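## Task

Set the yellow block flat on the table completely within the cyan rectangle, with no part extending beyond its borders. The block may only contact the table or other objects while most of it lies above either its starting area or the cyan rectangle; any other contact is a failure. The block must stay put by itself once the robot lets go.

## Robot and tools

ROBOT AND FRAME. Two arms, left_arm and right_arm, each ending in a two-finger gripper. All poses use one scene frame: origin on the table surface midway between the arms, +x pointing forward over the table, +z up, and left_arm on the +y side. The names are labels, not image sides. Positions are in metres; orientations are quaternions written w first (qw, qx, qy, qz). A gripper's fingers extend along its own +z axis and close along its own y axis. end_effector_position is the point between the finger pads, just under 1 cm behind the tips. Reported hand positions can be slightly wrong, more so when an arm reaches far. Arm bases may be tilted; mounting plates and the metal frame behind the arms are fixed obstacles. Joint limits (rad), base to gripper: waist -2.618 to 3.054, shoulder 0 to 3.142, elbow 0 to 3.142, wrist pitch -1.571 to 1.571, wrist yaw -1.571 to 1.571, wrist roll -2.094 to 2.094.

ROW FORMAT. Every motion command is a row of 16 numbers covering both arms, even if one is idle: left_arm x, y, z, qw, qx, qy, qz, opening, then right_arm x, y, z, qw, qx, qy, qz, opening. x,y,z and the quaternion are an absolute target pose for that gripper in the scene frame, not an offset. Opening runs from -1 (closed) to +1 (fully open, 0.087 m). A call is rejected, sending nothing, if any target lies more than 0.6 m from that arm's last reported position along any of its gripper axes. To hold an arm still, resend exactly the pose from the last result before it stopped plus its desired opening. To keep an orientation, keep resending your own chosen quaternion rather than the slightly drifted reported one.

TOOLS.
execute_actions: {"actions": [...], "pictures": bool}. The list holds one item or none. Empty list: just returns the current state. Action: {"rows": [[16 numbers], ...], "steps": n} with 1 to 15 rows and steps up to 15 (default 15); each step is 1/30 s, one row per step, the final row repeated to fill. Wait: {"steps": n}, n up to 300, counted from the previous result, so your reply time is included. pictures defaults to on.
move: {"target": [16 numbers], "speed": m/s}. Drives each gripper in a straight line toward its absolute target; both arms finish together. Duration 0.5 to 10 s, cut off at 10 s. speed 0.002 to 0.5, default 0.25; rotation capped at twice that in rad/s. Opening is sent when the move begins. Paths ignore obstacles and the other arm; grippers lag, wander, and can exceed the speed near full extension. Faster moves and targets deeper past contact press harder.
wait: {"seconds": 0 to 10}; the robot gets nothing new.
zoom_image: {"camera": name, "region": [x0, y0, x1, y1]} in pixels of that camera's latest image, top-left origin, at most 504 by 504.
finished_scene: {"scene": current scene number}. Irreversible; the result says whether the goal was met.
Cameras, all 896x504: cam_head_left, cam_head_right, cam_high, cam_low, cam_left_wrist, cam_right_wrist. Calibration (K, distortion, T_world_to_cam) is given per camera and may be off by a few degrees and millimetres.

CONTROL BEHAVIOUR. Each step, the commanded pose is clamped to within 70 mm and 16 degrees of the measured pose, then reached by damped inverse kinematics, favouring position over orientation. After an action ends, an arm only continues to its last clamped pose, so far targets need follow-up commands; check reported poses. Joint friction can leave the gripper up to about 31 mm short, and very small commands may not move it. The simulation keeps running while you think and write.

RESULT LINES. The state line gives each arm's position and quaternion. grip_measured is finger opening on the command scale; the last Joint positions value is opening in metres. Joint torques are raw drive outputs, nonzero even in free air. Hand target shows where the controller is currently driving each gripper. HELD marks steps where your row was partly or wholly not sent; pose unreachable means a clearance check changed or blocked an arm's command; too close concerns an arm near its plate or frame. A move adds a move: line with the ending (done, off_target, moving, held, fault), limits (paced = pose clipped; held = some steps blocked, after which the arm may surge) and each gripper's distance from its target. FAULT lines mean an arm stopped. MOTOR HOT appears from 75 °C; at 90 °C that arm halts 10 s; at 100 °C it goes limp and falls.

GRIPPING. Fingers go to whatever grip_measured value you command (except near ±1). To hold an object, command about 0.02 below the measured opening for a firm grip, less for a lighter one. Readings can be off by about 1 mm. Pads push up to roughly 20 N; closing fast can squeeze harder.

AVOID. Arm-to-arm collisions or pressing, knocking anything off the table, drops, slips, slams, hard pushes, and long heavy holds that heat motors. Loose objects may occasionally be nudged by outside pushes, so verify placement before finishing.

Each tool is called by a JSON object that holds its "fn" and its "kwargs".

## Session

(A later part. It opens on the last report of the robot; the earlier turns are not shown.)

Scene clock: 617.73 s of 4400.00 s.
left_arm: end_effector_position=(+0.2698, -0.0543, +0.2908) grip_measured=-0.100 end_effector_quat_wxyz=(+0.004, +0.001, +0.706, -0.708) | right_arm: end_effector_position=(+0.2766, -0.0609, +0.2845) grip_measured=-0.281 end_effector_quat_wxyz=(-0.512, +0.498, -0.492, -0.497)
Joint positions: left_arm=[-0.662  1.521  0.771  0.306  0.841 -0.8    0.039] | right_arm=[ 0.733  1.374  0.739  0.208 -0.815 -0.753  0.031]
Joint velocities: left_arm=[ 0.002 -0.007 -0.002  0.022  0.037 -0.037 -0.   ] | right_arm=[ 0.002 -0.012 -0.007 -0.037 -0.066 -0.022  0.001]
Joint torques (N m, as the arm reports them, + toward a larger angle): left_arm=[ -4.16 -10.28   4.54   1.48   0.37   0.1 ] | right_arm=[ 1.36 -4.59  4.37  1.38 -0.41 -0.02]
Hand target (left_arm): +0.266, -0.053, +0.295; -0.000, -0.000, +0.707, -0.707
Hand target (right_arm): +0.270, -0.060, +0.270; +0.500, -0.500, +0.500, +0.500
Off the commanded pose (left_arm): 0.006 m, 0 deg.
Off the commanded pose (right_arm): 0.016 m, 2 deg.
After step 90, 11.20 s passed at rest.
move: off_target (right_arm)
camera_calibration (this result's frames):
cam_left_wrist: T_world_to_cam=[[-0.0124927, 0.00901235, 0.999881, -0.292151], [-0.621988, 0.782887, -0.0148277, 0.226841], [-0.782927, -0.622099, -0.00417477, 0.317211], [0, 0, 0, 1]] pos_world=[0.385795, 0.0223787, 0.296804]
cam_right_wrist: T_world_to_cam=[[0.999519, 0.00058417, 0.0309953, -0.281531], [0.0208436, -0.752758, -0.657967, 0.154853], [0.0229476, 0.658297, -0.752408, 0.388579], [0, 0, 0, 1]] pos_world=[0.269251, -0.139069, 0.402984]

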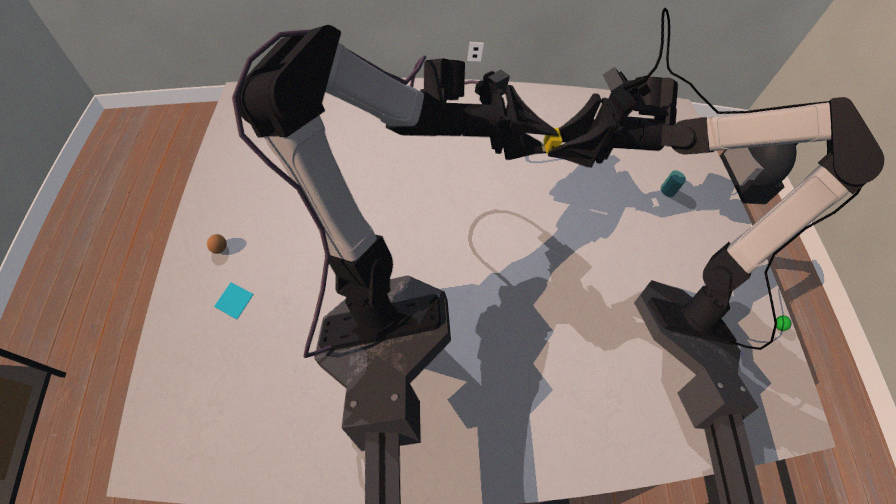

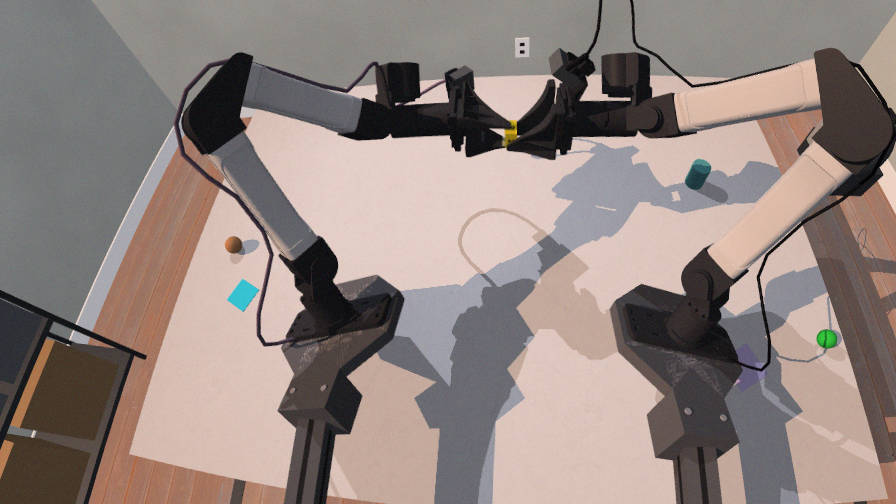

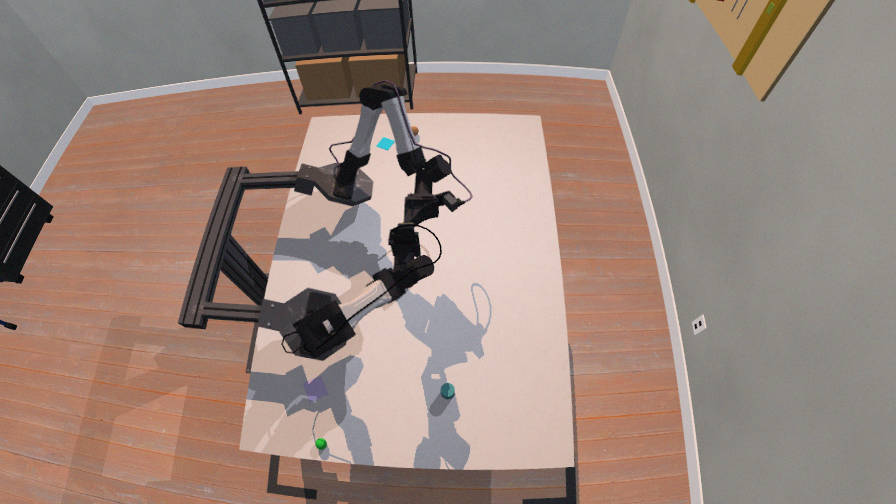

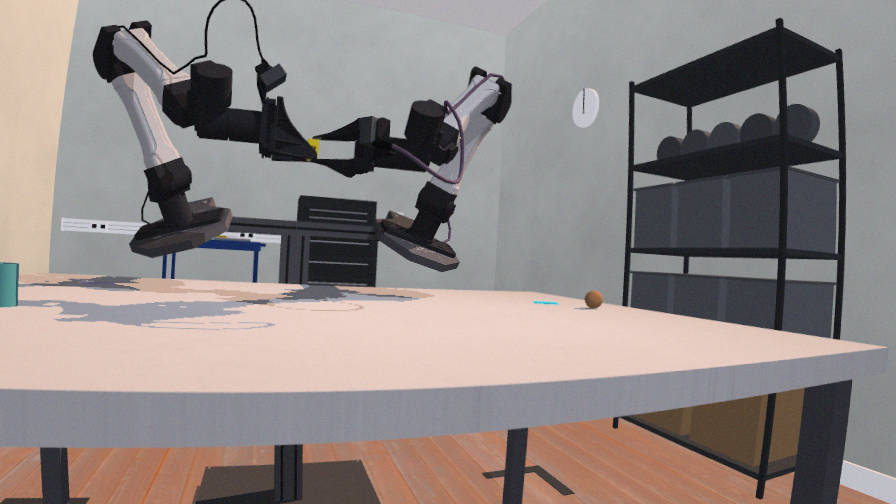

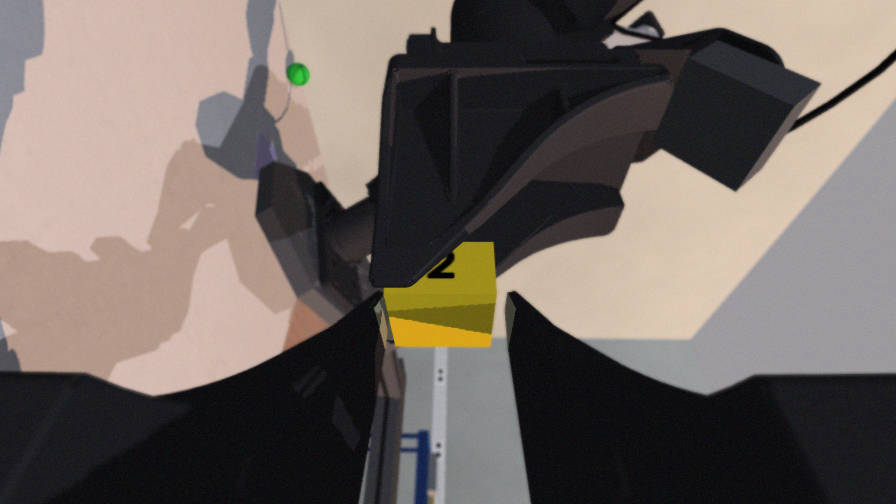

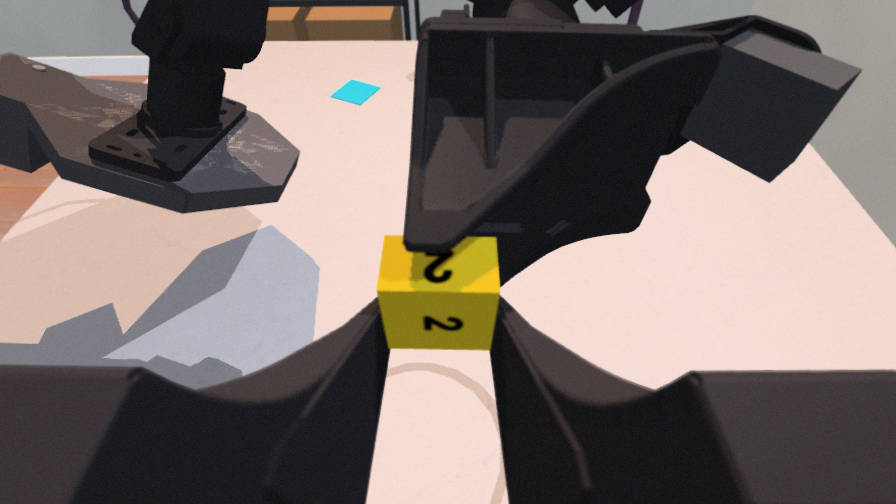

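{"fn": "move", "kwargs": {"target": [0.266,-0.056,0.293,0,0,0.707,-0.707,-0.24,0.27,-0.06,0.27,0.5,-0.5,0.5,0.5,-0.305], "speed": 0.01}}

Scene clock: 624.93 s of 4400.00 s.
left_arm: end_effector_position=(+0.2699, -0.0544, +0.2905) grip_measured=-0.240 end_effector_quat_wxyz=(+0.004, +0.001, +0.707, -0.707) | right_arm: end_effector_position=(+0.2769, -0.0608, +0.2849) grip_measured=-0.281 end_effector_quat_wxyz=(-0.513, +0.498, -0.491, -0.497)
Joint positions: left_arm=[-0.662  1.521  0.771  0.305  0.839 -0.801  0.033] | right_arm=[ 0.733  1.374  0.739  0.21  -0.816 -0.753  0.031]
Joint velocities: left_arm=[-0.002  0.007  0.002  0.066 -0.037  0.037 -0.001] | right_arm=[ 0.007  0.002 -0.022 -0.007 -0.081 -0.022  0.   ]
Joint torques (N m, as the arm reports them, + toward a larger angle): left_arm=[-4.52 -9.03  4.62  1.66  0.37  0.1 ] | right_arm=[ 1.36 -4.6   4.37  1.37 -0.4  -0.01]
Hand target (left_arm): +0.266, -0.056, +0.293; -0.000, +0.000, +0.707, -0.707
Hand target (right_arm): +0.270, -0.060, +0.270; +0.500, -0.500, +0.500, +0.500
Off the commanded pose (left_arm): 0.005 m, 0 deg.
Off the commanded pose (right_arm): 0.016 m, 2 deg.
After step 90, 2.37 s passed at rest.
move: off_target (right_arm)
camera_calibration (this result's frames):
cam_left_wrist: T_world_to_cam=[[-0.0112587, 0.00686979, 0.999913, -0.292223], [-0.622885, 0.782216, -0.0123876, 0.226455], [-0.782233, -0.62297, -0.00452764, 0.317157], [0, 0, 0, 1]] pos_world=[0.385855, 0.0224503, 0.296439]
cam_right_wrist: T_world_to_cam=[[0.999467, -0.000255884, 0.032658, -0.282369], [0.0213404, -0.751847, -0.658992, 0.155341], [0.0247225, 0.659337, -0.751441, 0.388121], [0, 0, 0, 1]] pos_world=[0.269308, -0.139182, 0.40324]

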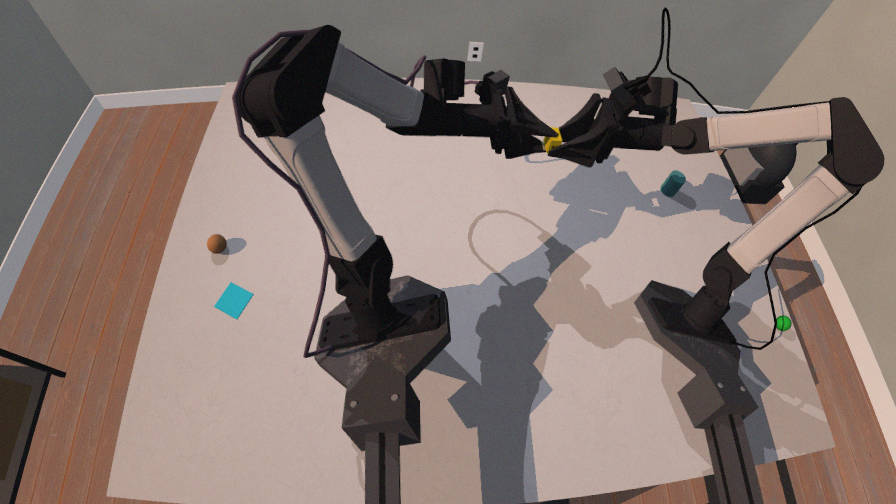

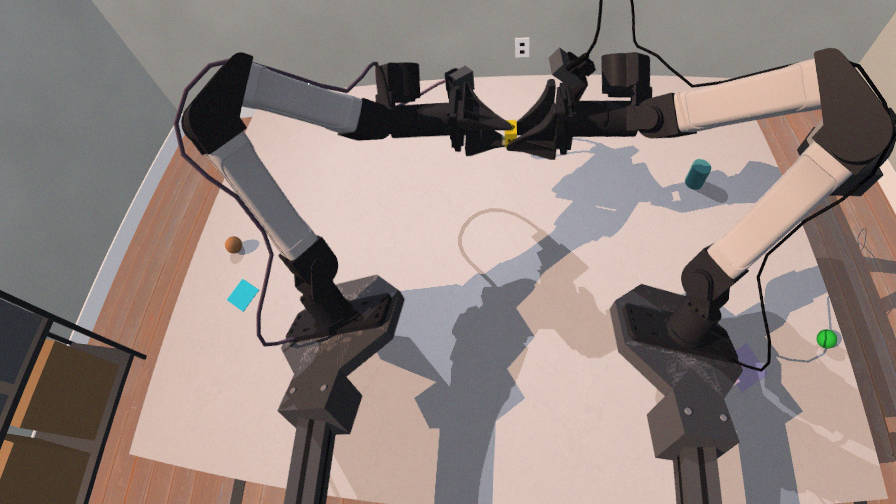

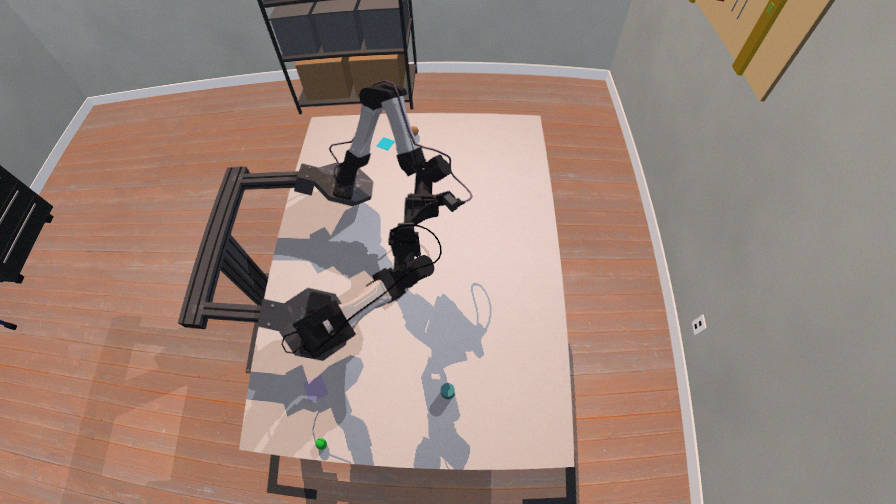

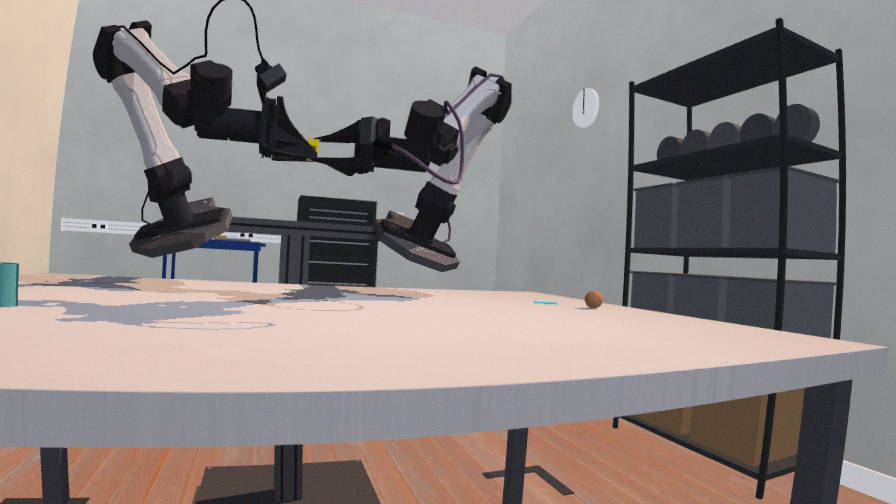

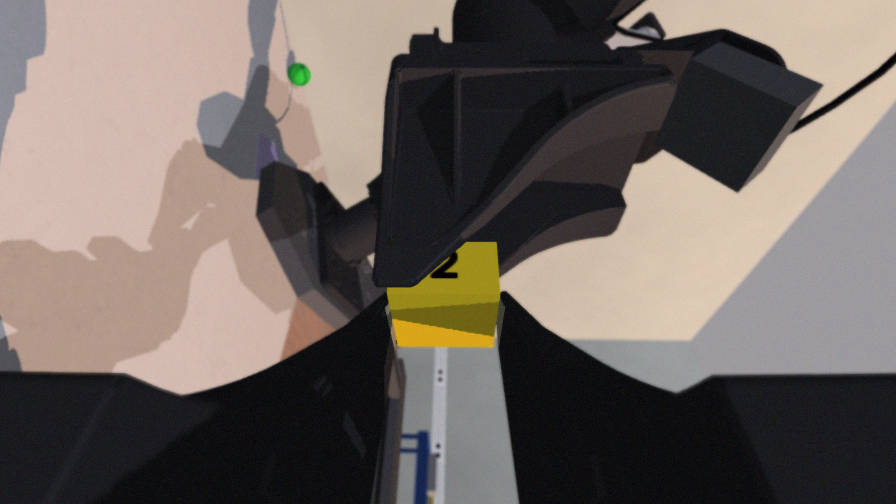

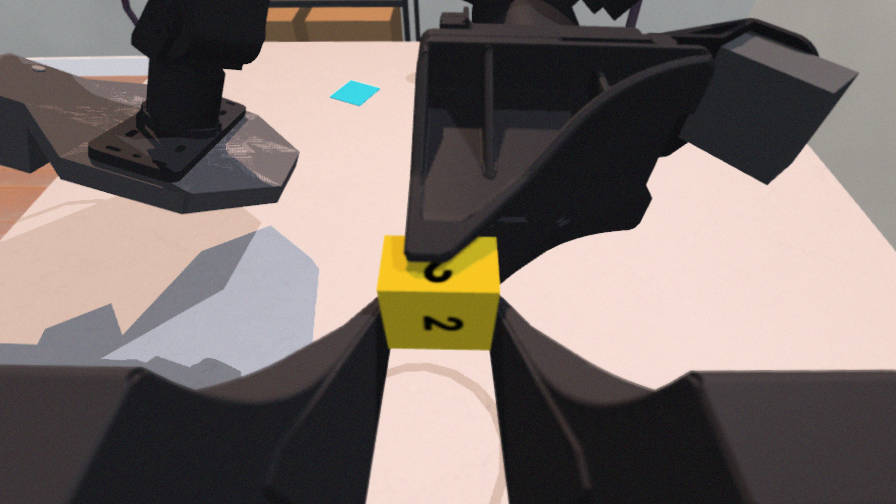

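{"fn": "move", "kwargs": {"target": [0.266,-0.056,0.293,0,0,0.707,-0.707,-0.31,0.27,-0.06,0.27,0.5,-0.5,0.5,0.5,-0.305], "speed": 0.01}}

Scene clock: 638.67 s of 4400.00 s.
left_arm: end_effector_position=(+0.2701, -0.0544, +0.2903) grip_measured=-0.273 end_effector_quat_wxyz=(+0.004, +0.000, +0.707, -0.707) | right_arm: end_effector_position=(+0.2769, -0.0608, +0.2851) grip_measured=-0.281 end_effector_quat_wxyz=(-0.513, +0.498, -0.491, -0.497)
Joint positions: left_arm=[-0.662  1.521  0.771  0.305  0.838 -0.8    0.032] | right_arm=[ 0.733  1.374  0.739  0.211 -0.817 -0.753  0.031]
Joint velocities: left_arm=[-0.002  0.007 -0.007  0.007 -0.022  0.051 -0.   ] | right_arm=[-0.022 -0.012 -0.007  0.066  0.007 -0.051  0.   ]
Joint torques (N m, as the arm reports them, + toward a larger angle): left_arm=[-4.56 -9.03  4.61  1.65  0.37  0.09] | right_arm=[ 1.36 -4.59  4.37  1.36 -0.4  -0.02]
Hand target (left_arm): +0.266, -0.056, +0.293; +0.000, +0.000, +0.707, -0.707
Hand target (right_arm): +0.270, -0.060, +0.270; +0.500, -0.500, +0.500, +0.500
Off the commanded pose (left_arm): 0.005 m, 0 deg.
Off the commanded pose (right_arm): 0.017 m, 2 deg.
After step 90, 8.87 s passed at rest.
move: off_target (right_arm)
camera_calibration (this result's frames):
cam_left_wrist: T_world_to_cam=[[-0.0116421, 0.00606699, 0.999914, -0.292007], [-0.623526, 0.78171, -0.0120028, 0.226603], [-0.781716, -0.623612, -0.00531783, 0.317304], [0, 0, 0, 1]] pos_world=[0.385935, 0.0225079, 0.296389]
cam_right_wrist: T_world_to_cam=[[0.999448, -0.0000766011, 0.0332259, -0.282544], [0.021872, -0.751254, -0.659651, 0.155575], [0.0250116, 0.660013, -0.750837, 0.388038], [0, 0, 0, 1]] pos_world=[0.26928, -0.139256, 0.403367]

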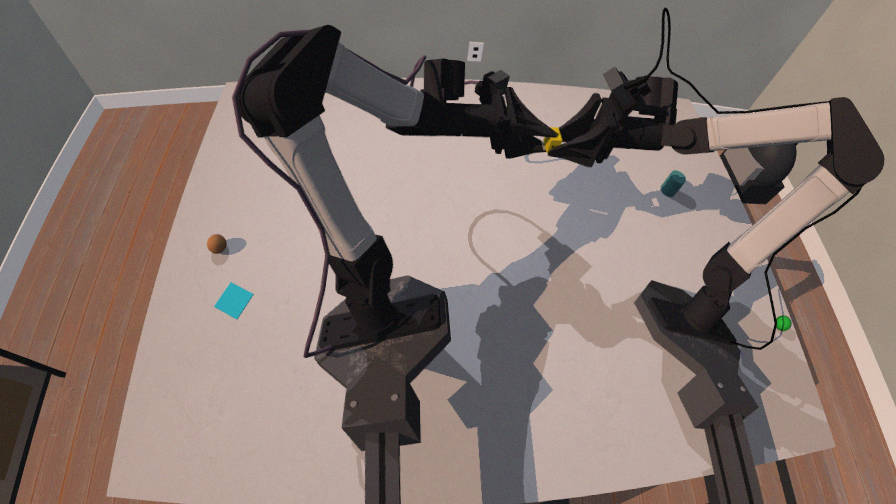

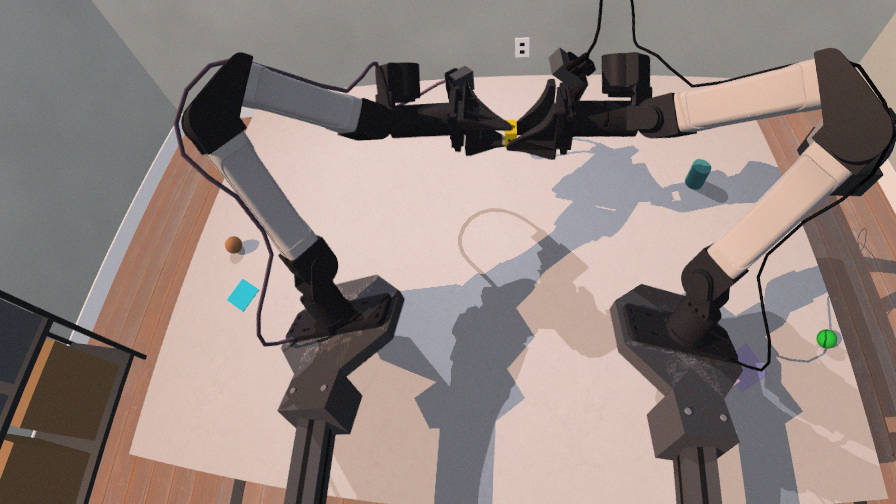

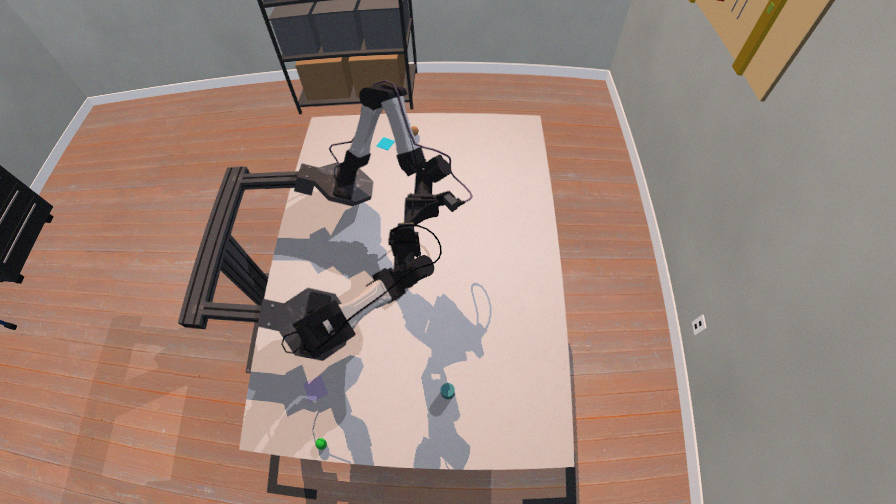

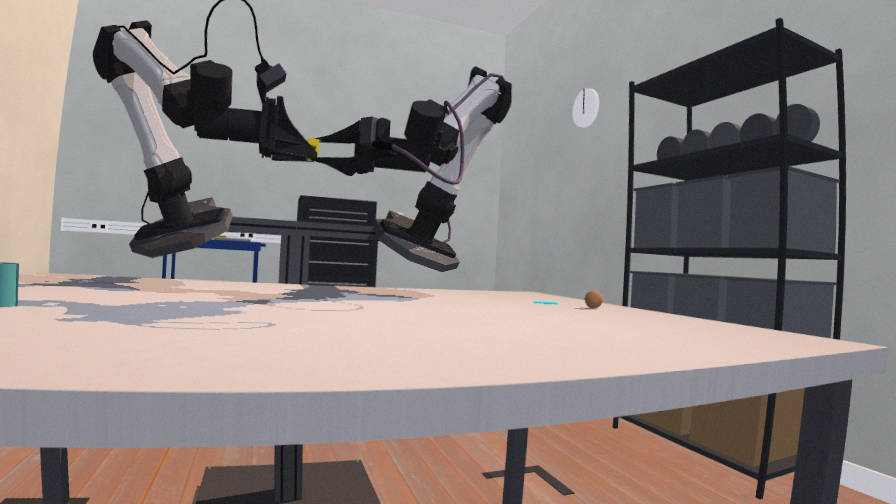

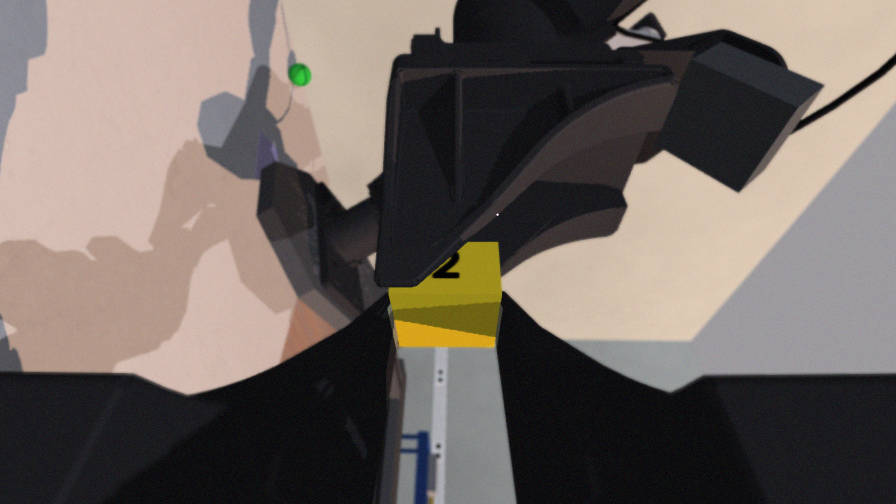

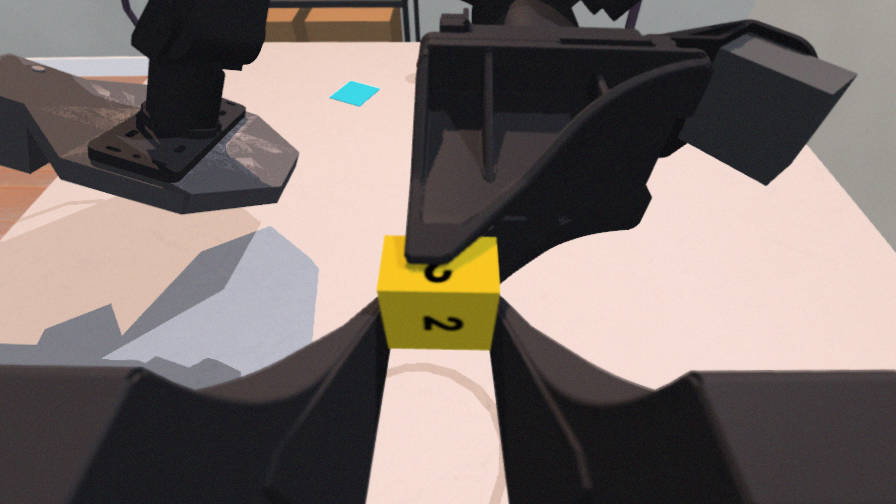

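{"fn": "move", "kwargs": {"target": [0.268,-0.055,0.291,0,0,0.707,-0.707,-0.3,0.277,-0.061,0.285,0.5,-0.5,0.5,0.5,-0.1], "speed": 0.01}}

Scene clock: 647.10 s of 4400.00 s.
left_arm: end_effector_position=(+0.2700, -0.0544, +0.2902) grip_measured=-0.273 end_effector_quat_wxyz=(+0.004, +0.000, +0.708, -0.707) | right_arm: end_effector_position=(+0.2729, -0.0615, +0.2805) grip_measured=-0.100 end_effector_quat_wxyz=(-0.501, +0.500, -0.498, -0.501)
Joint positions: left_arm=[-0.662  1.521  0.771  0.304  0.838 -0.8    0.032] | right_arm=[ 0.733  1.374  0.739  0.182 -0.812 -0.753  0.039]
Joint velocities: left_arm=[-0.012 -0.002 -0.007 -0.007 -0.022 -0.022 -0.001] | right_arm=[-0.017 -0.002  0.007 -0.022 -0.037 -0.022 -0.   ]
Joint torques (N m, as the arm reports them, + toward a larger angle): left_arm=[-3.77 -8.5   4.9   1.61  0.45  0.13] | right_arm=[ 2.02 -6.12  8.52  1.03 -0.38  0.08]
Hand target (left_arm): +0.268, -0.055, +0.291; -0.000, -0.000, +0.707, -0.707
Hand target (right_arm): +0.277, -0.061, +0.285; +0.500, -0.500, +0.500, +0.500
Off the commanded pose (left_arm): 0.002 m, 0 deg.
Off the commanded pose (right_arm): 0.006 m, 0 deg.
After step 90, 3.57 s passed at rest.
move: done
camera_calibration (this result's frames):
cam_left_wrist: T_world_to_cam=[[-0.0110708, 0.00570535, 0.999922, -0.292103], [-0.623257, 0.781934, -0.011362, 0.226282], [-0.781939, -0.623335, -0.00510072, 0.317245], [0, 0, 0, 1]] pos_world=[0.385864, 0.0224792, 0.296269]
cam_right_wrist: T_world_to_cam=[[0.999869, 0.0104344, 0.0123922, -0.271992], [0.0159734, -0.762503, -0.646787, 0.149401], [0.00270029, 0.6469, -0.76257, 0.393635], [0, 0, 0, 1]] pos_world=[0.268507, -0.137885, 0.400175]

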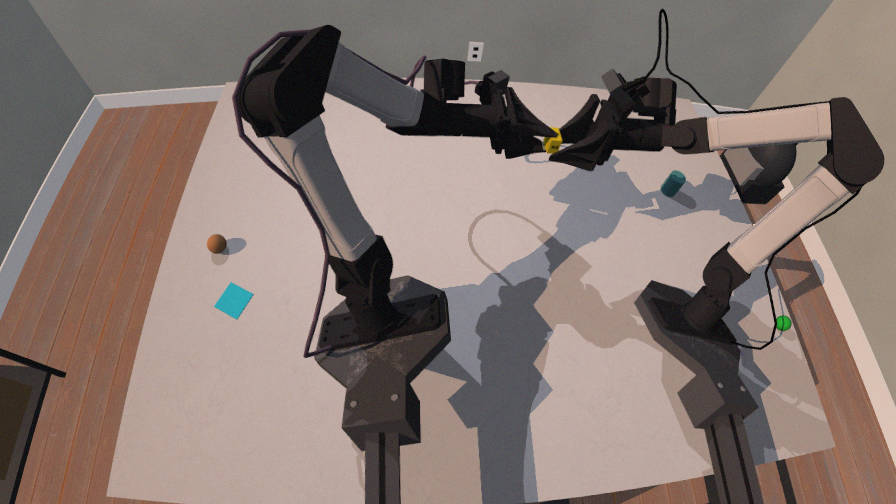

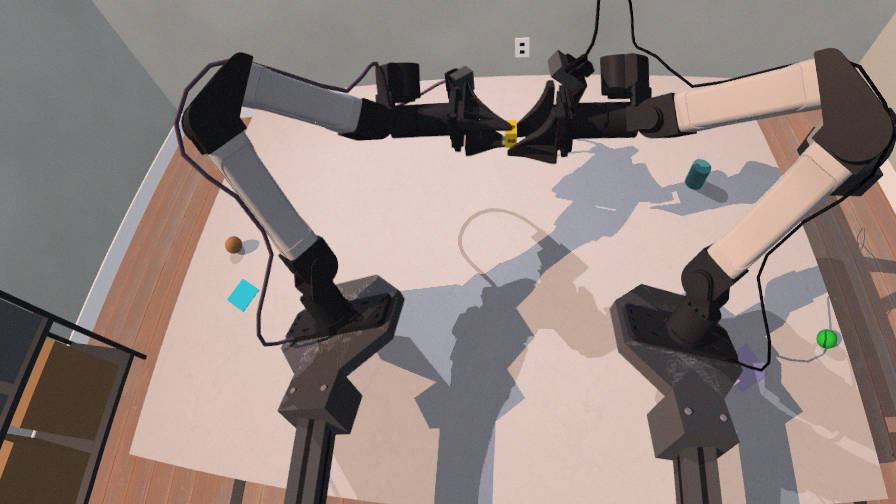

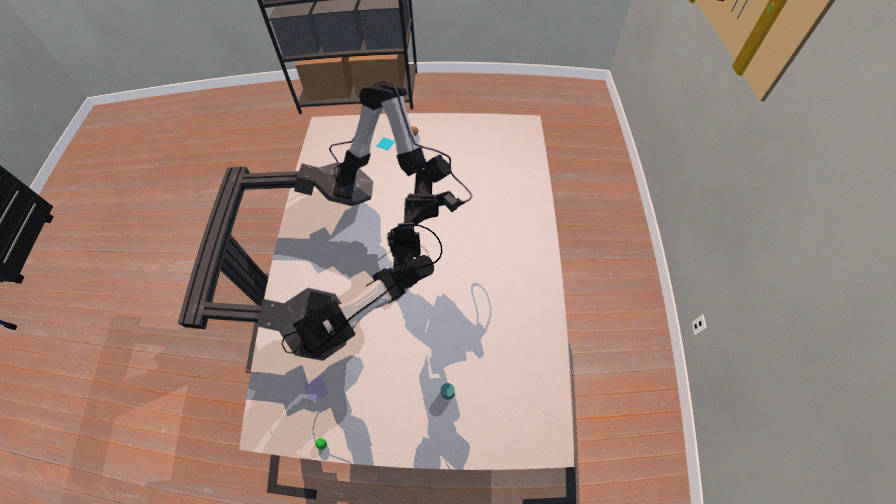

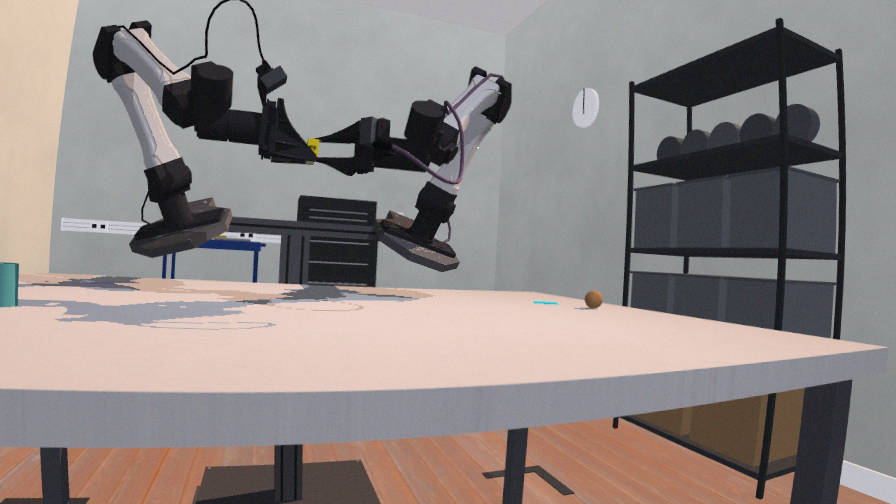

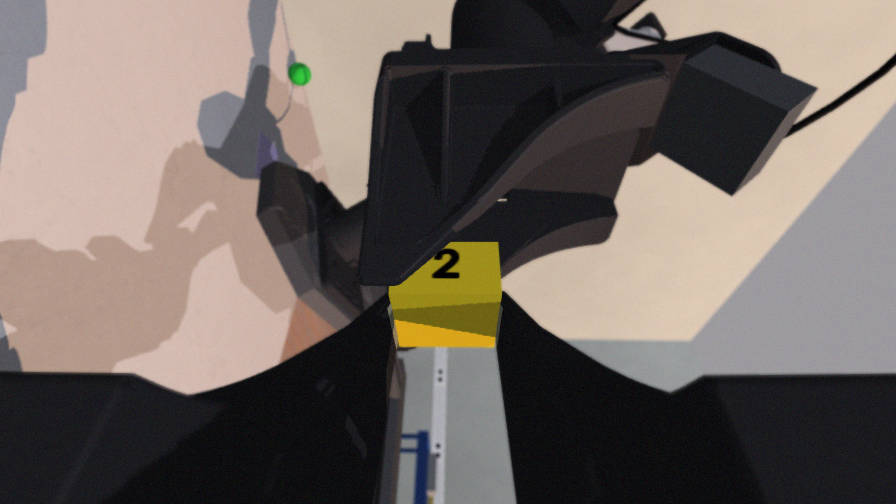

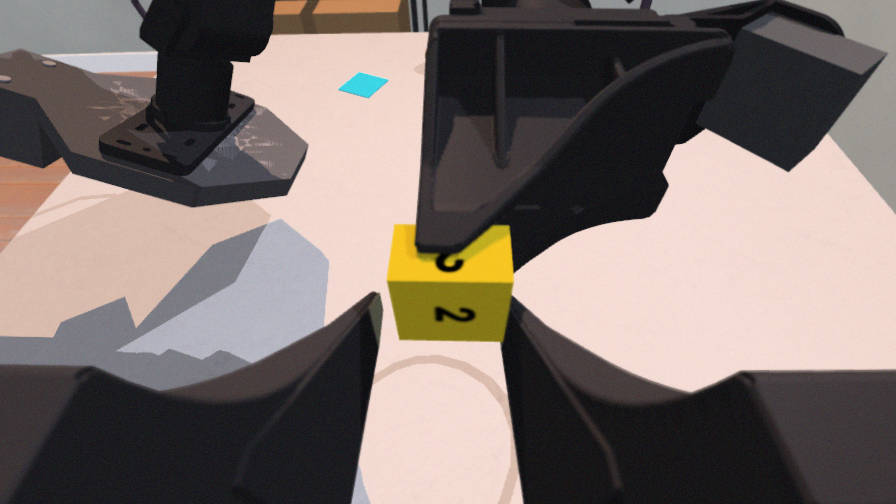

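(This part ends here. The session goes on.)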